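# Load cartons on three pallets and dispatch them through door

## Task

Ship at least four of the five cartons on the three pallets, with two or more on one pallet and at least one on each of the others. Before the door's scheduled closing time (keeping it open buys nothing), every pallet must be fully past the door, remain on the bay side, and rest in a dispatch-bay rack with the platform's lifting bars clear of it and all its cartons within the deck's edges. Finishing early is allowed. No carton or pallet may touch the floor; if one does, the scene ends as a failure. Anything held in place only by the robot at the end is not counted.

## Robot and tools

Setup: one six-joint arm with a two-finger gripper, plus a self-driving pallet platform, a row of pallet racks with presence switches, and a powered door. Cameras: cam_high, cam_shipping, cam_wrist (each 672x504). Cartons go onto pallets by arm; the platform carries the pallets.

Frames. Scene frame: origin on the table top below the arm base, +z up, +y to the left when facing +x. The gripper's fingers point along its own +z and close along its own y. Map frame (platform, racks, door): x along the aisle, y to its left, same axes as the scene frame; the map origin sits at scene x=0, y=-2.920. Floor is scene z=-0.750; a racked pallet's deck top is z=-0.258. Rack centres are at map y=+1.750 and x: s2 -10.600, s1 -8.900 (store), a1 -0.740, a2 +0.740 (beside the arm), b1 +8.850, b2 +10.550, b3 +12.250 (dispatch bay). A pallet counts as through the door only when all of it lies past map x=+1.954. Pallets are 1.2 x 0.8 x 0.144 m, long side along the way into the rack.

execute_actions(actions): a list of actions run one after another. Each action may hold:
- rows: 1 to 15 rows, each of 9 numbers in [-1,1]: dx, dy, dz, rx, ry, rz, position, force_limit, speed. One row is one control step (1/30 s). The first six are an offset, not a pose: they are measured in the gripper's own axes from the gripper's measured pose at the start of the action, and every row is counted from that same start, not from the row before. Scale: 1.0 = 0.6 m or 180 degrees; rx, ry, rz form one rotation vector. The last three command the fingers absolutely: position +1 = fully open (140 mm), about -0.8 = pads touching, -1 = close until blocked; force_limit -1/0/+1 is roughly 14/60/107 N; speed -1/0/+1 is about 30/140/250 mm/s of gap change. Ramp offsets up gradually (about 0.01 more per row) rather than jumping.
- steps: 1 to 450, default 15, at least the number of rows. After the rows, the arm keeps heading for the last row's target.
- until: stop the action early when every condition holds, e.g. {"platform": {"base_status": "done"}}, {"racks": {"b1": 1}}, {"door": {"state": "open"}}; numbers need a comparison like [">=", 0.05]. {"all": {"status": "ended"}} waits until nothing is moving; {"any": ...} waits for one running motion to end.
- platform: an object or a list of up to 14. base takes exactly one of translate_m (-26.5 to 26.5 m, straight along current heading, negative = backwards) or rotate_rad (-6.5 to 6.5 rad, turn on the spot, positive = left); both are relative amounts, counted from the current goal if still moving, otherwise from where it is, and they also correct toward the platform's planned pose. joints.lift_m is an absolute bar height, 0 to 0.06 m above lowest (4 s full stroke). speed_m_s sets top travel speed, 0.2 to 2 m/s. {"stop": true} alone halts it. Any out-of-range value or unknown name rejects the whole call.
An empty list just returns state and images.

move(target, speed, stop_force, blocking): straight path to one row, the same 9 numbers as above, offset from the pose in the latest result. speed 0.002 to 0.5 m/s (default 0.25). stop_force 20 to 80 N ends the path on a push against the motion; use it with a very slow speed, never with a turning move or when backing off a surface. blocking=false returns after 0.5 s; poll with an empty execute_actions, and send no rows or moves until the end shows. Before a move's end is shown, only a single rowless action is allowed.
stop(): brakes the running move. zoom_image(camera, region=[x0,y0,x1,y1]) in pixels, at most 504x504. finished_scene(scene) ends the scene permanently.

Reading results. State line: end_effector_position (m) and end_effector_quat_wxyz in the scene frame, plus velocities; the reported point is between the closed pads (fingertips 33 mm further when closed). object_status: 0 moving, 1 blocked opening, 2 blocked closing (a grip), 3 reached target or pads met. position_measured counts run 3 (open) to 230 (closed). "move:" line gives the ending (done, contact, held, off_target, moving, fault) and limits (paced = clipped, held = blocked steps). "pose unreachable" means the clearance check altered the command; the arm then rests. "Hand target" is the current controller goal. Platform lines: base_status (moving, done, contact_stop, time_out, missed, protective_stop, stopped), base_answer/lift_answer (taken, not_taken, refused_too_fast), lift_m, map_x/map_y/map_heading (reliable), x/y/heading (wheel odometry, drifts), plan_ahead/plan_left/plan_turn, lift (down/up/between), safety, load_kg. racks s2..b3 read 1 when a pallet sits on the switch. door: state (open/shut/between) and closes_at_s; once the leaf starts down it shuts about 10 s later and stays shut.

Platform workflow: with bars down, drive under a rack slowly (0.3 m/s or less), raise lift_m to pick up the pallet, back out, lower to travel, then at the bay rack raise, creep in, lower, and back out so the bars are clear. With bars not down, keep speed_m_s at 0.3 or less or the wheels brake to a contact_stop. The scanners stop it near walls, posts and a low door leaf above 0.3 m/s; after a stop or not_taken, resend.

Avoid: outside force of 144 N or joint torques over limits (waist/shoulder 295, elbow 139, wrist joints 39.1 N m) cause a 10 s stop that skips the rest of the call; the arm is stiff, so do not aim targets past a firm contact. Do not drop, shove or knock cartons or pallets onto the floor or out of reach; grip firmly and lift smoothly; leave room for the fingertips to extend as they close.

Each tool is called after "Request:" by a JSON object that holds its "method" and its "body", one argument or row to a line.

## Session

I'll start by looking at the scene.

Request:
{"method": "execute_actions", "body": {
  "actions": []
}}

Scene clock: 0.00 s.
end_effector_position=(+0.2601, +0.1871, +0.3434) position_measured=3 object_status=3 end_effector_quat_wxyz=(+0.317, -0.546, +0.711, -0.309) end_effector_velocity=(+0.000, +0.000, +0.000) end_effector_angular_velocity=(-0.000, -0.001, +0.001)
Joint positions: [ 1.354 -0.55   2.413 -0.94   1.349 -1.221]
Joint velocities: [ 0.    -0.     0.    -0.001 -0.    -0.   ]
Joint torques (N m, as the joint torque sensors report them, + toward a larger angle): no reading
Flange force (N, the push that the arm receives, along the gripper's own x y z axes): no reading
Hand target: +0.260, +0.187, +0.343; +0.317, -0.546, +0.711, -0.309
platform.base_odometry: x=+0.000 y=+0.000 heading=+0.000 (m, m, rad; from the platform's pose at the start)
platform.map_pose: map_x=-1.40 map_y=-0.03 map_heading=+0.0131 (m, m, rad; on the building's map)
platform.planned_pose: plan_ahead=+0.00 plan_left=+0.00 plan_turn=+0.0000 (m ahead, m left, rad left of the pose on the map)
platform.base_status: done
platform.joint_positions: lift_m=+0.000
platform.joint_status: done
platform: translate_m=0.000 translate_m_goal=0.000 rotate_rad=0.000 rotate_rad_goal=0.000 base_answer=taken lift_m_goal=0.000 lift_answer=taken lift=down safety=ok load_kg=-51 refusals=0 queue=idle queue_left=0
racks: s2=1 s1=1 a1=0 a2=1 b1=0 b2=0 b3=0
door: state=open closes_at_s=594

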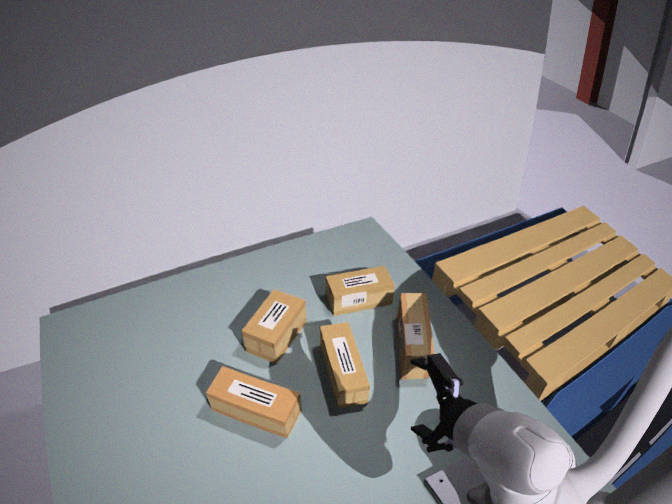

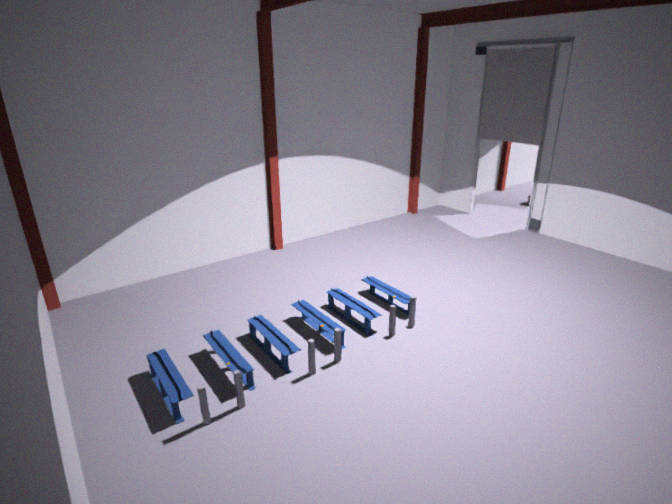

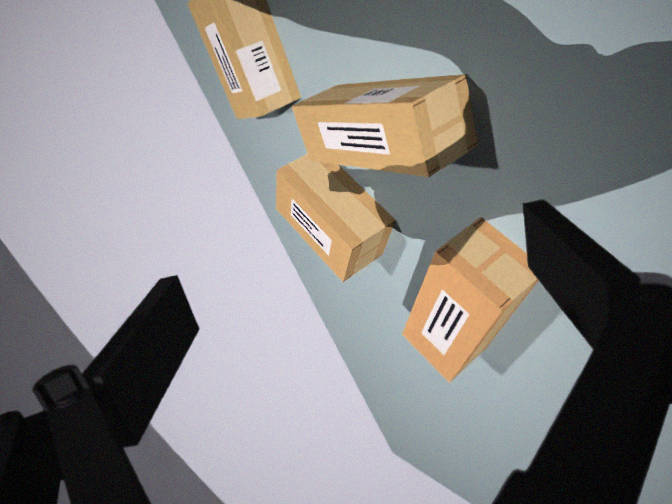

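Request:
{"method": "execute_actions", "body": {
  "actions": [
    {"platform":[{"base":{"translate_m":-7.5},"speed_m_s":2},{"base":{"rotate_rad":1.5577}},{"base":{"translate_m":1.878},"speed_m_s":0.3},{"joints":{"lift_m":0.06}},{"base":{"translate_m":-1.75}},{"joints":{"lift_m":0}},{"base":{"rotate_rad":-1.5708},"speed_m_s":2},{"base":{"translate_m":8.16}},{"base":{"rotate_rad":1.5708}},{"joints":{"lift_m":0.06},"speed_m_s":0.3},{"base":{"translate_m":1.75}},{"joints":{"lift_m":0}},{"base":{"translate_m":-1.75}},{"base":{"rotate_rad":-1.5708},"speed_m_s":2}],"steps":1}
  ]
}}

Scene clock: 19.63 s.
end_effector_position=(+0.2601, +0.1871, +0.3434) position_measured=3 object_status=3 end_effector_quat_wxyz=(+0.317, -0.546, +0.711, -0.309) end_effector_velocity=(+0.000, +0.000, +0.000) end_effector_angular_velocity=(-0.000, -0.001, +0.001)
Joint positions: [ 1.354 -0.55   2.413 -0.94   1.349 -1.221]
Joint velocities: [ 0.    -0.     0.    -0.001  0.    -0.   ]
Joint torques (N m, as the joint torque sensors report them, + toward a larger angle): [  1.84  15.5  -40.12   0.45   0.39  -0.26]
Flange force (N, the push that the arm receives, along the gripper's own x y z axes): [2.9 -3.3 6.5]
Hand target: +0.260, +0.187, +0.343; +0.317, -0.546, +0.711, -0.309
platform.base_odometry: x=+0.000 y=+0.000 heading=+0.000 (m, m, rad; from the platform's pose at the start)
platform.map_pose: map_x=-1.40 map_y=-0.03 map_heading=+0.0131 (m, m, rad; on the building's map)
platform.planned_pose: plan_ahead=-7.50 plan_left=+0.00 plan_turn=+0.0000 (m ahead, m left, rad left of the pose on the map)
platform.base_status: moving
platform.joint_positions: lift_m=+0.000
platform.joint_status: done
platform: translate_m=0.000 translate_m_goal=-7.500 rotate_rad=0.000 rotate_rad_goal=0.000 base_answer=taken lift_m_goal=0.000 lift_answer=taken lift=down safety=ok load_kg=-46 refusals=0 queue=running queue_left=13
racks: s2=1 s1=1 a1=0 a2=1 b1=0 b2=0 b3=0
door: state=open closes_at_s=594
camera_calibration (this result's frames):
cam_wrist: T_world_to_cam=[[-0.505973, 0.430073, -0.747682, 0.311926], [-0.035007, 0.855875, 0.515996, -0.321608], [0.861839, 0.287254, -0.417994, 0.0494201], [0, 0, 0, 1]] pos_world=[0.103975, 0.126909, 0.419827]

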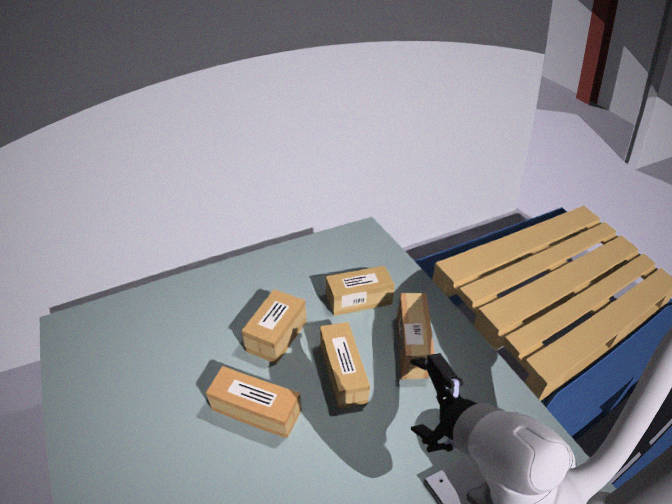

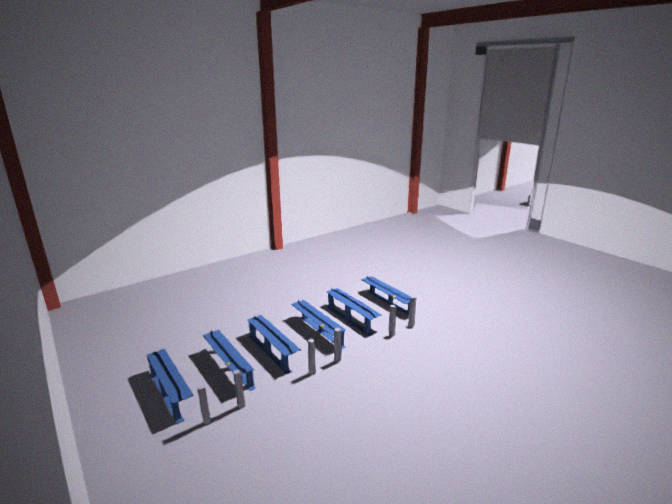

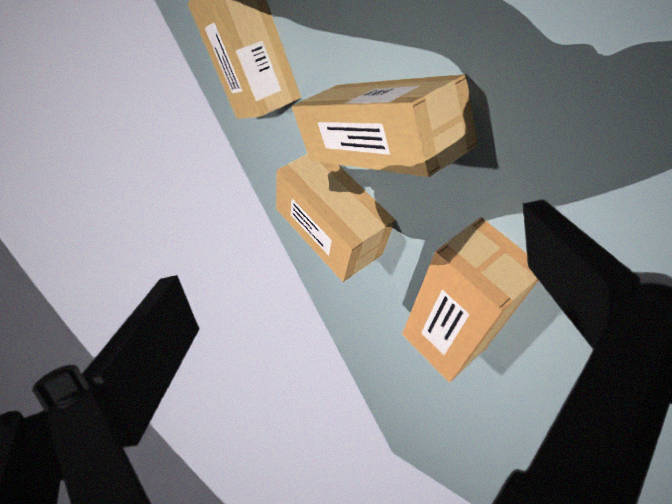

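Request:
{"method": "move", "body": {
  "target": [-0.0418,-0.3658,0.5162,-0.1929,0.2582,0.4616,1,0,0.5],
  "speed": 0.4
}}

Scene clock: 47.50 s.
end_effector_position=(+0.6363, +0.1366, +0.3315) position_measured=3 object_status=3 end_effector_quat_wxyz=(+0.000, +0.130, +0.991, +0.000) end_effector_velocity=(+0.000, -0.000, +0.000) end_effector_angular_velocity=(+0.000, +0.000, -0.000)
Joint positions: [ 0.104  0.177  1.627  0.009  1.342 -1.162]
Joint velocities: [-0.001  0.    -0.001  0.     0.001 -0.   ]
Joint torques (N m, as the joint torque sensors report them, + toward a larger angle): [  0.81 -57.62 -40.79   4.5    0.07  -0.2 ]
Flange force (N, the push that the arm receives, along the gripper's own x y z axes): [0.2 -2.7 0.2]
Hand target: +0.636, +0.137, +0.331; +0.000, +0.130, +0.991, +0.000
Off the commanded pose: 0.001 m, 0 deg.
platform.base_odometry: x=-7.484 y=+0.848 heading=+1.557 (m, m, rad; from the platform's pose at the start)
platform.map_pose: map_x=-8.90 map_y=+0.69 map_heading=+1.5708 (m, m, rad; on the building's map)
platform.planned_pose: plan_ahead=-0.69 plan_left=+0.00 plan_turn=+0.0000 (m ahead, m left, rad left of the pose on the map)
platform.base_status: moving
platform.joint_positions: lift_m=+0.060
platform.joint_status: done
platform: translate_m=-6.693 translate_m_goal=-7.380 rotate_rad=1.557 rotate_rad_goal=1.556 base_answer=taken lift_m_goal=0.060 lift_answer=taken lift=up safety=ok load_kg=18 refusals=0 queue=running queue_left=9
racks: s2=1 s1=0 a1=0 a2=1 b1=0 b2=0 b3=0
door: state=open closes_at_s=594
move: done
camera_calibration (this result's frames):
cam_wrist: T_world_to_cam=[[0.475117, 0.879795, -0.0150006, -0.413536], [0.800914, -0.425333, 0.42146, -0.584582], [0.364418, -0.212257, -0.906723, 0.281468], [0, 0, 0, 1]] pos_world=[0.562106, 0.174928, 0.495388]

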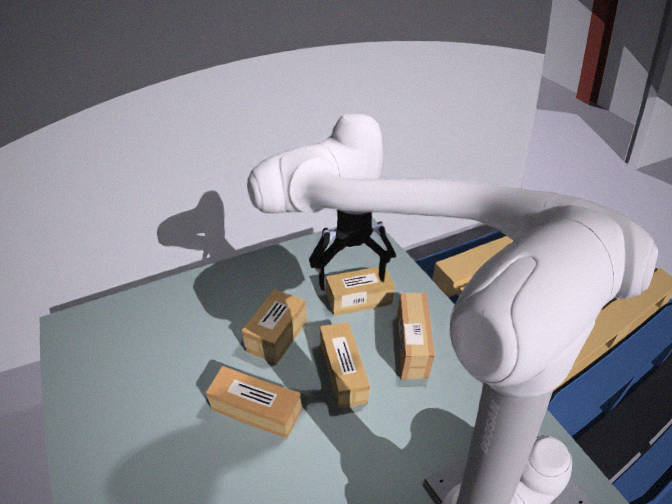

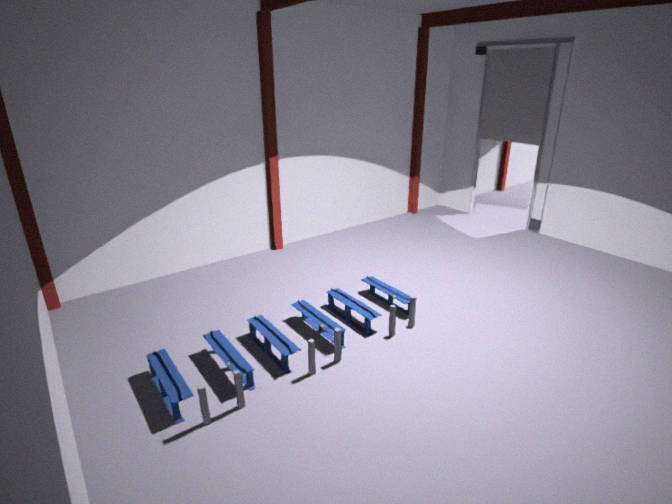

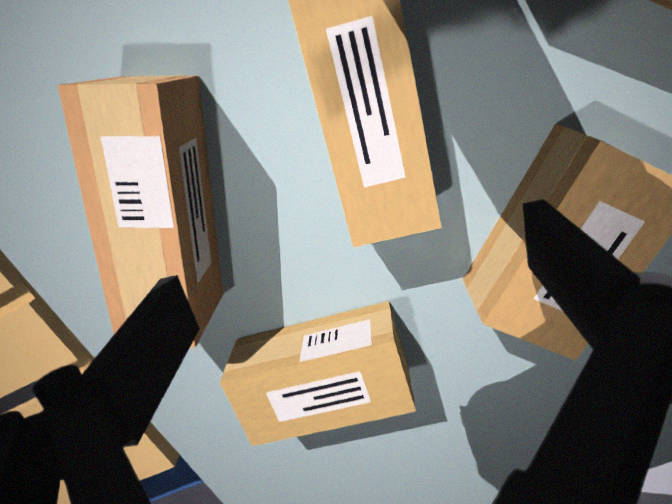

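Request:
{"method": "move", "body": {
  "target": [0,0.042,0.469,0,0,0,1,0,0.5],
  "speed": 0.3
}}

Request:
{"method": "execute_actions", "body": {
  "actions": [
    {"rows":[[0,0,0,0,0,0,-1,0.3,0.3]],"steps":24}
  ]
}}

Scene clock: 66.80 s.
end_effector_position=(+0.6430, +0.1608, +0.0503) position_measured=3 object_status=3 end_effector_quat_wxyz=(+0.001, +0.130, +0.991, +0.000) end_effector_velocity=(+0.000, +0.000, +0.001) end_effector_angular_velocity=(+0.001, -0.002, -0.000)
Joint positions: [ 0.142  0.405  1.889  0.011  0.853 -1.129]
Joint velocities: [-0.    -0.002 -0.     0.001  0.    -0.001]
Joint torques (N m, as the joint torque sensors report them, + toward a larger angle): [  1.37 -70.75 -32.09   3.42  -0.02  -0.23]
Flange force (N, the push that the arm receives, along the gripper's own x y z axes): [1.2 -4.1 -1.3]
Hand target: +0.643, +0.161, +0.050; +0.000, +0.130, +0.991, +0.000
Off the commanded pose: 0.000 m, 0 deg.
platform.base_odometry: x=+0.581 y=+0.016 heading=-0.015 (m, m, rad; from the platform's pose at the start)
platform.map_pose: map_x=-0.81 map_y=-0.01 map_heading=+0.0000 (m, m, rad; on the building's map)
platform.planned_pose: plan_ahead=+0.07 plan_left=+0.01 plan_turn=+0.0000 (m ahead, m left, rad left of the pose on the map)
platform.base_status: moving
platform.joint_positions: lift_m=+0.000
platform.joint_status: done
platform: translate_m=0.704 translate_m_goal=0.780 rotate_rad=-0.015 rotate_rad_goal=-0.015 base_answer=taken lift_m_goal=0.000 lift_answer=taken lift=down safety=ok load_kg=-48 refusals=0 queue=running queue_left=6
racks: s2=1 s1=0 a1=0 a2=1 b1=0 b2=0 b3=0
door: state=open closes_at_s=594
move: done
camera_calibration (this result's frames):
cam_wrist: T_world_to_cam=[[0.475235, 0.879732, -0.014966, -0.442294], [0.800835, -0.425444, 0.421499, -0.461083], [0.364438, -0.212296, -0.906706, 0.029254], [0, 0, 0, 1]] pos_world=[0.568783, 0.199146, 0.214251]

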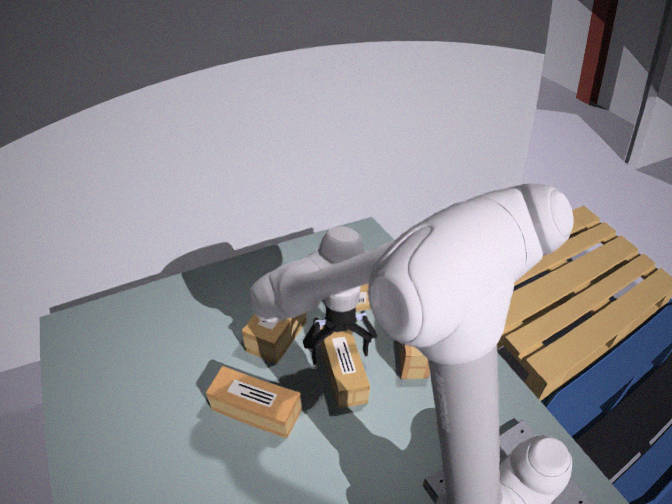

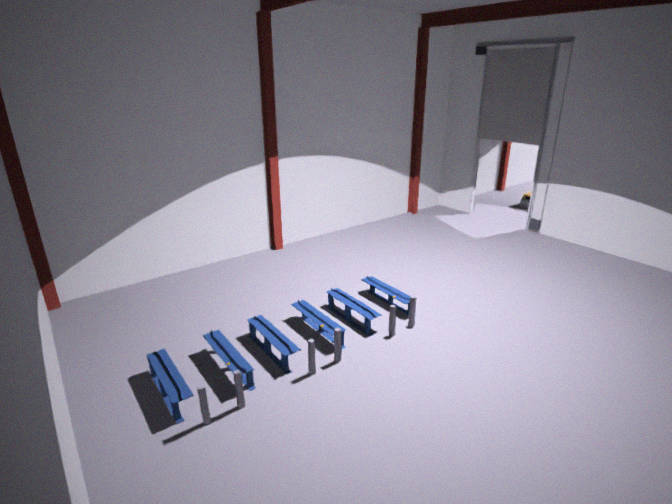

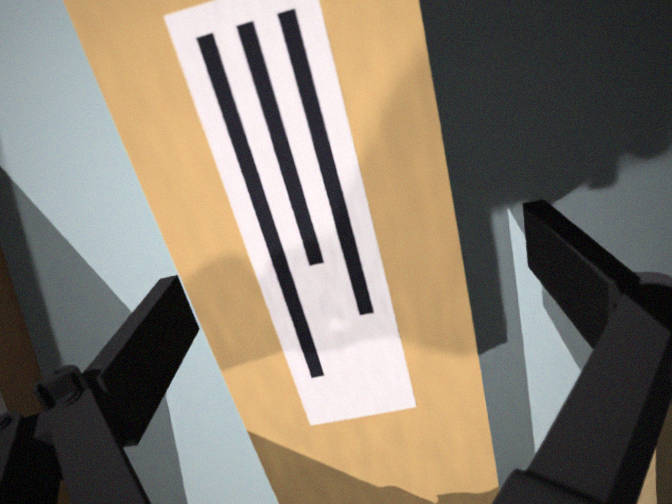

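Scene clock: 67.60 s.
end_effector_position=(+0.6430, +0.1608, +0.0504) position_measured=106 object_status=2 end_effector_quat_wxyz=(+0.001, +0.130, +0.991, +0.000) end_effector_velocity=(-0.000, +0.001, -0.000) end_effector_angular_velocity=(-0.001, +0.001, +0.002)
Joint positions: [ 0.142  0.405  1.889  0.011  0.853 -1.129]
Joint velocities: [ 0.001  0.     0.    -0.001  0.    -0.   ]
Joint torques (N m, as the joint torque sensors report them, + toward a larger angle): [ -0.51 -58.8  -22.66   2.99   0.56  -0.28]
Flange force (N, the push that the arm receives, along the gripper's own x y z axes): [-0.4 0.8 -18.8]
Hand target: +0.643, +0.161, +0.050; +0.001, +0.130, +0.991, +0.000
Off the commanded pose: 0.000 m, 0 deg.
platform.base_odometry: x=+0.665 y=+0.015 heading=-0.015 (m, m, rad; from the platform's pose at the start)
platform.map_pose: map_x=-0.74 map_y=-0.01 map_heading=+0.0044 (m, m, rad; on the building's map)
platform.planned_pose: plan_ahead=+0.00 plan_left=+0.01 plan_turn=+1.5664 (m ahead, m left, rad left of the pose on the map)
platform.base_status: moving
platform.joint_positions: lift_m=+0.000
platform.joint_status: done
platform: translate_m=0.780 translate_m_goal=0.780 rotate_rad=-0.013 rotate_rad_goal=1.555 base_answer=taken lift_m_goal=0.000 lift_answer=taken lift=down safety=ok load_kg=-48 refusals=0 queue=running queue_left=5
racks: s2=1 s1=0 a1=0 a2=1 b1=0 b2=0 b3=0
door: state=open closes_at_s=594
camera_calibration (this result's frames):
cam_wrist: T_world_to_cam=[[0.475242, 0.879729, -0.0149078, -0.442339], [0.80081, -0.425466, 0.421524, -0.461079], [0.364484, -0.212264, -0.906695, 0.0292282], [0, 0, 0, 1]] pos_world=[0.568801, 0.199169, 0.214263]

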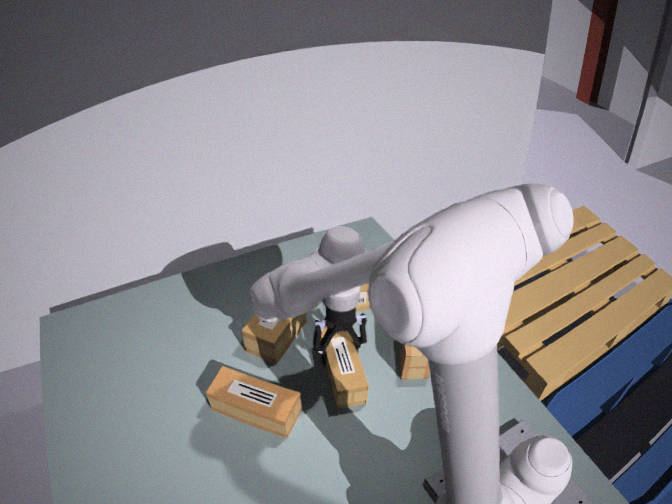

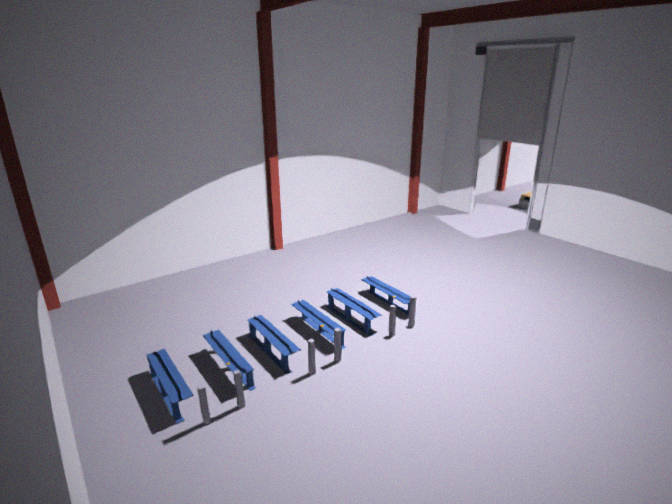

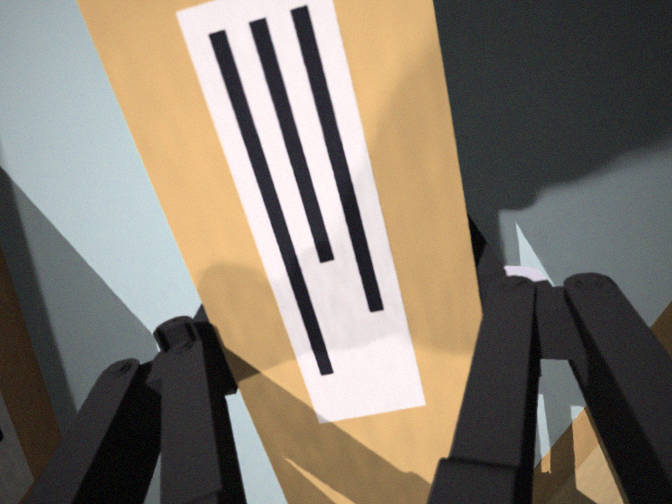

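Request:
{"method": "move", "body": {
  "target": [0,0,-0.283,0,0,0,-1,0.3,0.3],
  "speed": 0.3
}}

Request:
{"method": "move", "body": {
  "target": [-0.2087,-0.91,0.05,0,0,-0.0833,-1,0.3,0.3],
  "speed": 0.45
}}

Request:
{"method": "move", "body": {
  "target": [0.038,-0.802,0.483,0,0,0,-1,0.3,0.3],
  "speed": 0.4
}}

Request:
{"method": "move", "body": {
  "target": [0,0,0.15,0,0,0,-1,0.3,0.3],
  "speed": 0.15
}}

Scene clock: 82.80 s.
end_effector_position=(+0.6428, +0.1609, +0.2201) position_measured=106 object_status=2 end_effector_quat_wxyz=(+0.001, +0.130, +0.991, +0.000) end_effector_velocity=(+0.000, +0.001, -0.000) end_effector_angular_velocity=(+0.000, -0.000, +0.001)
Joint positions: [ 0.14   0.253  1.743  0.009  1.15  -1.127]
Joint velocities: [ 0.001  0.001 -0.001  0.    -0.    -0.   ]
Joint torques (N m, as the joint torque sensors report them, + toward a larger angle): [  1.59 -65.65 -40.98   4.15   0.14  -0.34]
Flange force (N, the push that the arm receives, along the gripper's own x y z axes): [0.5 -3.7 5.1]
Hand target: +0.643, +0.161, +0.220; +0.001, +0.130, +0.991, +0.000
Off the commanded pose: 0.000 m, 0 deg.
platform.base_odometry: x=+0.688 y=+1.775 heading=+1.555 (m, m, rad; from the platform's pose at the start)
platform.map_pose: map_x=-0.74 map_y=+1.75 map_heading=+1.5708 (m, m, rad; on the building's map)
platform.planned_pose: plan_ahead=+0.00 plan_left=+0.00 plan_turn=+0.0000 (m ahead, m left, rad left of the pose on the map)
platform.base_status: done
platform.joint_positions: lift_m=+0.051
platform.joint_status: moving
platform: translate_m=2.540 translate_m_goal=2.540 rotate_rad=1.555 rotate_rad_goal=1.554 base_answer=taken lift_m_goal=0.000 lift_answer=taken lift=between safety=ok load_kg=-15 refusals=0 queue=running queue_left=2
racks: s2=1 s1=0 a1=0 a2=1 b1=0 b2=0 b3=0
door: state=open closes_at_s=594
move: done
camera_calibration (this result's frames):
cam_wrist: T_world_to_cam=[[0.475174, 0.879767, -0.0148092, -0.43974], [0.80076, -0.425403, 0.421683, -0.53253], [0.364683, -0.212231, -0.906623, 0.183079], [0, 0, 0, 1]] pos_world=[0.568616, 0.199184, 0.38403]

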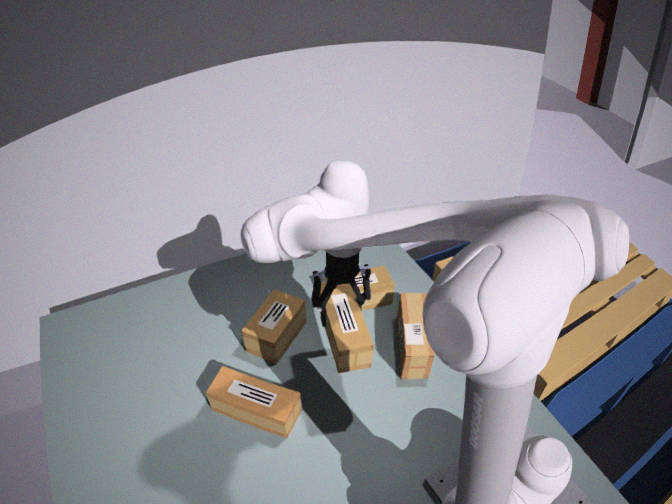

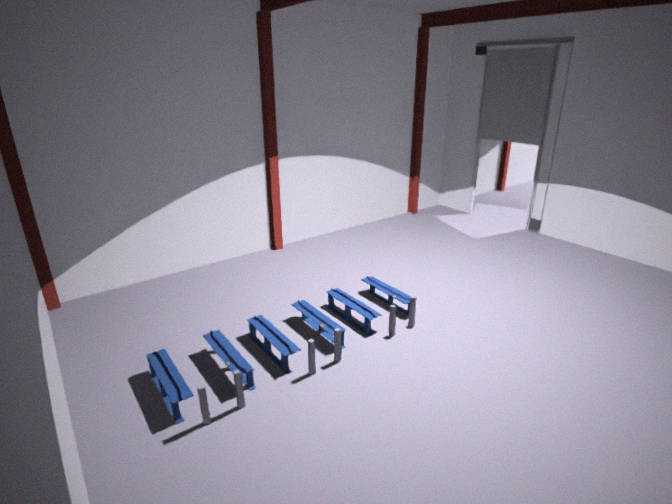

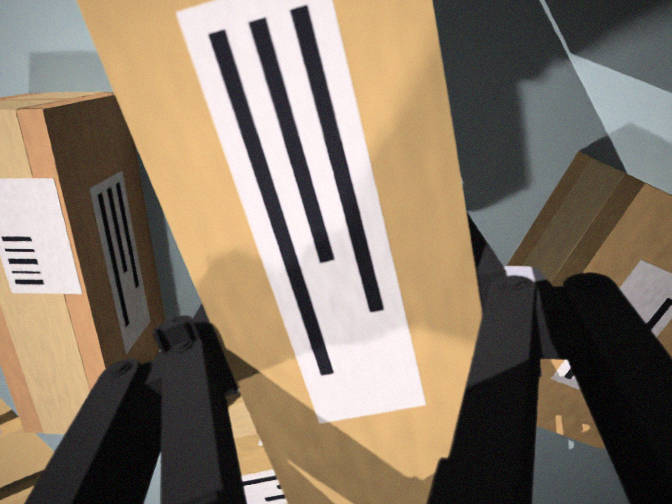

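Scene clock: 84.50 s.
end_effector_position=(+0.6229, -0.3983, +0.1905) position_measured=106 object_status=2 end_effector_quat_wxyz=(+0.001, -0.000, +1.000, -0.000) end_effector_velocity=(+0.000, -0.000, +0.001) end_effector_angular_velocity=(-0.001, -0.000, +0.000)
Joint positions: [-0.663  0.392  1.617  0.002  1.142 -2.19 ]
Joint velocities: [-0.    -0.    -0.001 -0.001 -0.     0.   ]
Joint torques (N m, as the joint torque sensors report them, + toward a larger angle): [  1.37 -77.91 -41.04   4.     0.07  -0.13]
Flange force (N, the push that the arm receives, along the gripper's own x y z axes): [5.3 0.8 4.1]
Hand target: +0.623, -0.398, +0.190; +0.001, -0.000, +1.000, -0.000
Off the commanded pose: 0.001 m, 0 deg.
platform.base_odometry: x=+0.688 y=+1.775 heading=+1.555 (m, m, rad; from the platform's pose at the start)
platform.map_pose: map_x=-0.74 map_y=+1.75 map_heading=+1.5708 (m, m, rad; on the building's map)
platform.planned_pose: plan_ahead=+0.00 plan_left=+0.00 plan_turn=+0.0000 (m ahead, m left, rad left of the pose on the map)
platform.base_status: done
platform.joint_positions: lift_m=+0.023
platform.joint_status: moving
platform: translate_m=2.540 translate_m_goal=2.540 rotate_rad=1.555 rotate_rad_goal=1.554 base_answer=taken lift_m_goal=0.000 lift_answer=taken lift=between safety=ok load_kg=-33 refusals=0 queue=running queue_left=2
racks: s2=1 s1=0 a1=1 a2=1 b1=0 b2=0 b3=0
door: state=open closes_at_s=594
move: done
camera_calibration (this result's frames):
cam_wrist: T_world_to_cam=[[0.23131, 0.972756, -0.0155313, 0.250346], [0.883505, -0.20335, 0.42198, -0.705055], [0.407326, -0.11133, -0.906472, 0.0583803], [0, 0, 0, 1]] pos_world=[0.541232, -0.380399, 0.354328]

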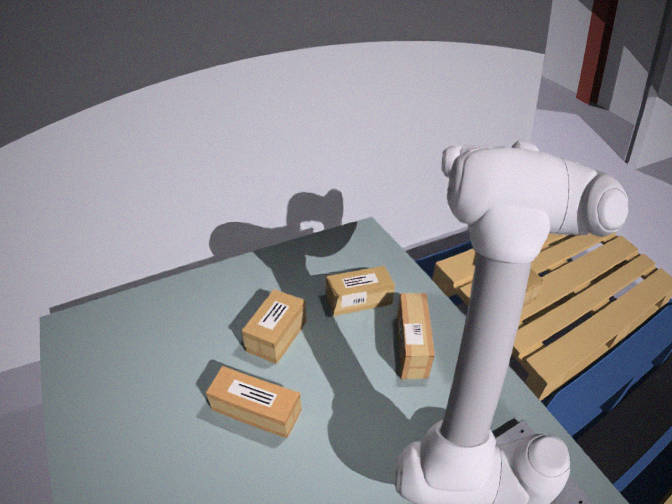

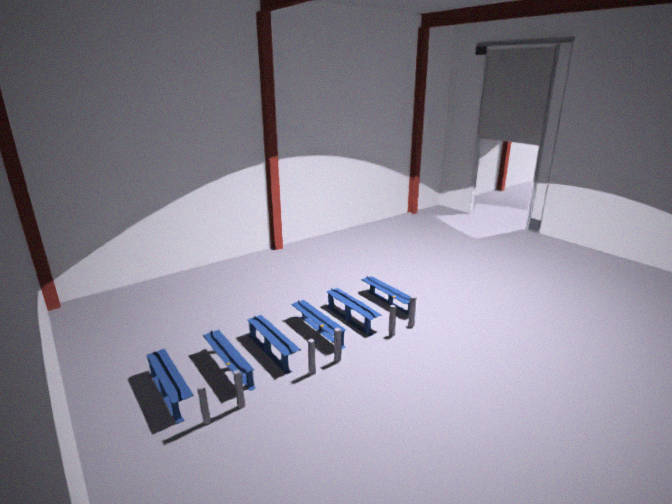

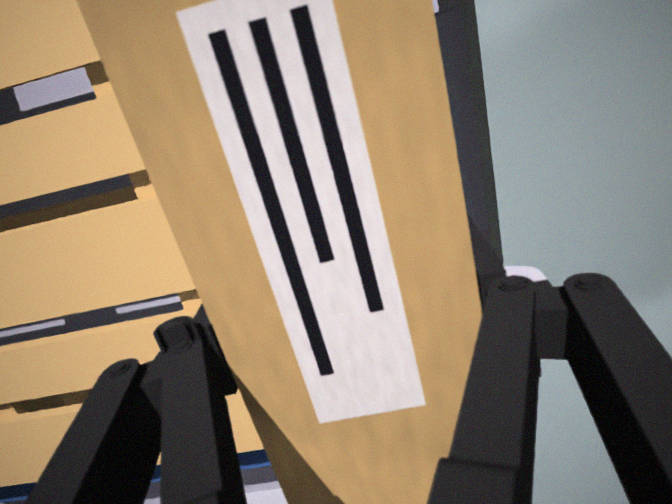

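Scene clock: 86.40 s.
end_effector_position=(+0.6009, -0.8799, -0.0986) position_measured=106 object_status=2 end_effector_quat_wxyz=(+0.001, -0.000, +1.000, -0.000) end_effector_velocity=(+0.000, +0.000, -0.000) end_effector_angular_velocity=(+0.001, +0.001, +0.000)
Joint positions: [-1.05   1.115  0.878 -0.002  1.157 -2.575]
Joint velocities: [ 0.001  0.001 -0.001 -0.     0.001  0.   ]
Joint torques (N m, as the joint torque sensors report them, + toward a larger angle): [   1.56 -132.52  -40.51    4.07    0.03   -0.36]
Flange force (N, the push that the arm receives, along the gripper's own x y z axes): [4.5 4.0 2.3]
Hand target: +0.601, -0.880, -0.099; +0.001, -0.000, +1.000, -0.000
Off the commanded pose: 0.001 m, 0 deg.
platform.base_odometry: x=+0.687 y=+1.760 heading=+1.551 (m, m, rad; from the platform's pose at the start)
platform.map_pose: map_x=-0.74 map_y=+1.74 map_heading=+1.5664 (m, m, rad; on the building's map)
platform.planned_pose: plan_ahead=-1.74 plan_left=-0.01 plan_turn=+0.0044 (m ahead, m left, rad left of the pose on the map)
platform.base_status: moving
platform.joint_positions: lift_m=+0.000
platform.joint_status: done
platform: translate_m=2.522 translate_m_goal=0.790 rotate_rad=1.551 rotate_rad_goal=1.550 base_answer=taken lift_m_goal=0.000 lift_answer=taken lift=down safety=ok load_kg=-48 refusals=0 queue=running queue_left=1
racks: s2=1 s1=0 a1=1 a2=1 b1=0 b2=0 b3=0
door: state=open closes_at_s=594
move: done
camera_calibration (this result's frames):
cam_wrist: T_world_to_cam=[[0.231311, 0.972751, -0.01582, 0.71933], [0.883531, -0.203233, 0.421982, -0.661455], [0.407268, -0.111587, -0.906466, -0.24849], [0, 0, 0, 1]] pos_world=[0.51923, -0.861887, 0.065254]

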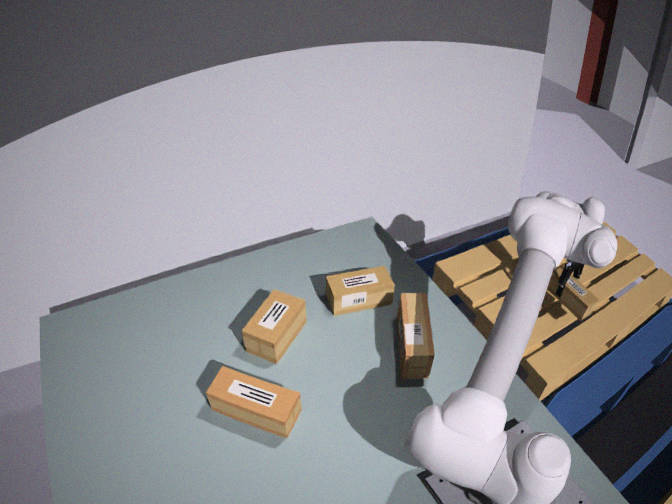

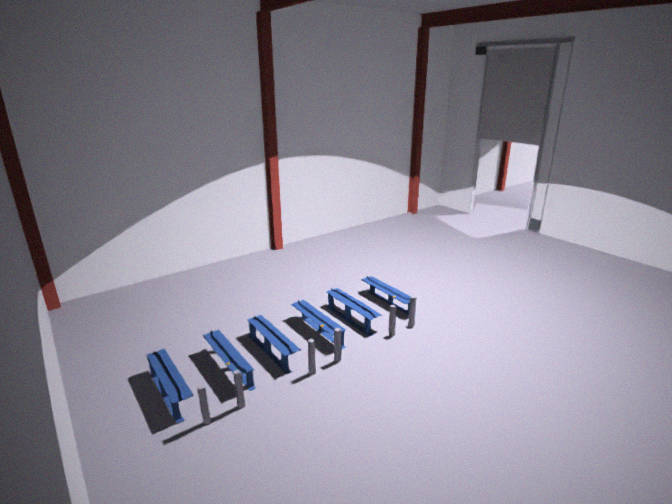

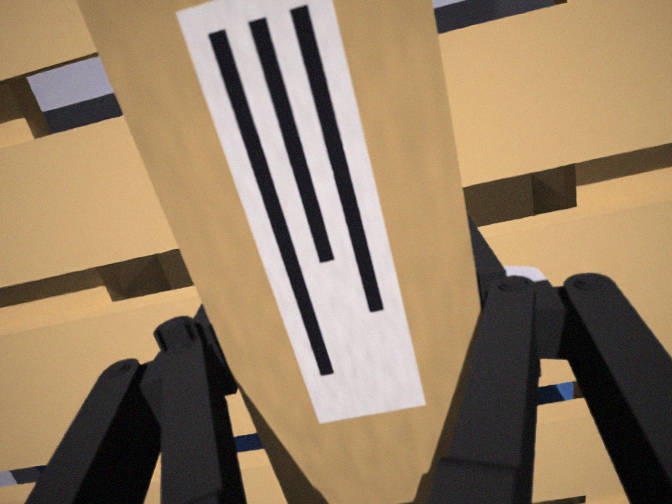

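Scene clock: 87.33 s.
end_effector_position=(+0.6010, -0.8800, -0.1886) position_measured=106 object_status=2 end_effector_quat_wxyz=(+0.001, -0.000, +1.000, -0.000) end_effector_velocity=(-0.001, -0.001, -0.000) end_effector_angular_velocity=(+0.000, +0.001, -0.000)
Joint positions: [-1.05   1.198  0.881 -0.002  1.071 -2.575]
Joint velocities: [-0.001  0.     0.    -0.001  0.    -0.001]
Joint torques (N m, as the joint torque sensors report them, + toward a larger angle): [   0.78 -138.93  -39.7     4.04   -0.04   -0.22]
Flange force (N, the push that the arm receives, along the gripper's own x y z axes): [1.7 0.5 3.4]
Hand target: +0.601, -0.880, -0.189; +0.001, -0.000, +1.000, -0.000
Off the commanded pose: 0.000 m, 0 deg.
platform.base_odometry: x=+0.683 y=+1.531 heading=+1.551 (m, m, rad; from the platform's pose at the start)
platform.map_pose: map_x=-0.74 map_y=+1.50 map_heading=+1.5664 (m, m, rad; on the building's map)
platform.planned_pose: plan_ahead=-1.50 plan_left=-0.01 plan_turn=+0.0044 (m ahead, m left, rad left of the pose on the map)
platform.base_status: moving
platform.joint_positions: lift_m=+0.000
platform.joint_status: done
platform: translate_m=2.287 translate_m_goal=0.790 rotate_rad=1.551 rotate_rad_goal=1.551 base_answer=taken lift_m_goal=0.000 lift_answer=taken lift=down safety=ok load_kg=-48 refusals=0 queue=running queue_left=1
racks: s2=1 s1=0 a1=1 a2=1 b1=0 b2=0 b3=0
door: state=open closes_at_s=594
move: done
camera_calibration (this result's frames):
cam_wrist: T_world_to_cam=[[0.231274, 0.972759, -0.0158972, 0.718029], [0.883533, -0.203164, 0.422013, -0.623582], [0.407287, -0.111646, -0.906451, -0.330163], [0, 0, 0, 1]] pos_world=[0.519365, -0.86202, -0.0247024]

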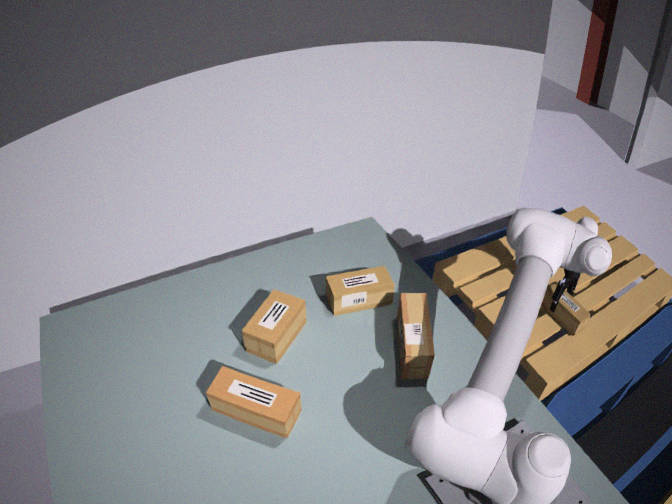

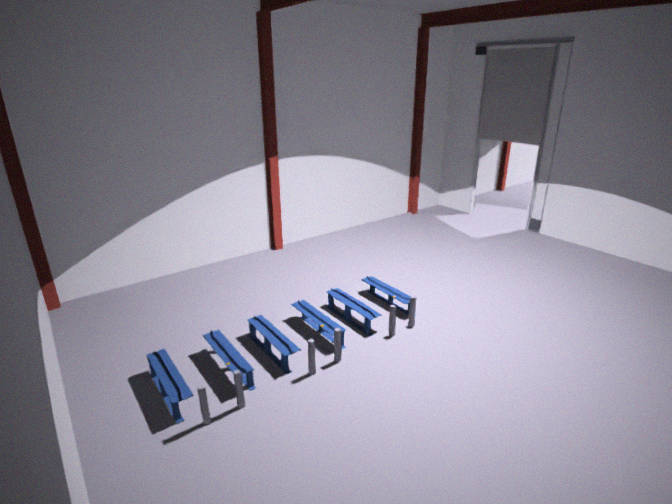

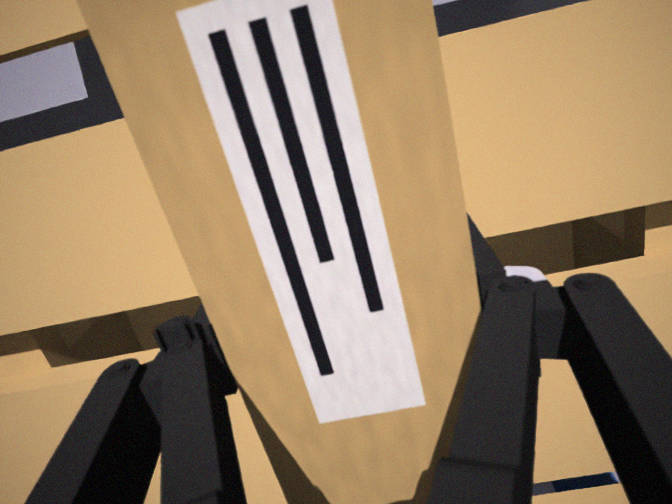

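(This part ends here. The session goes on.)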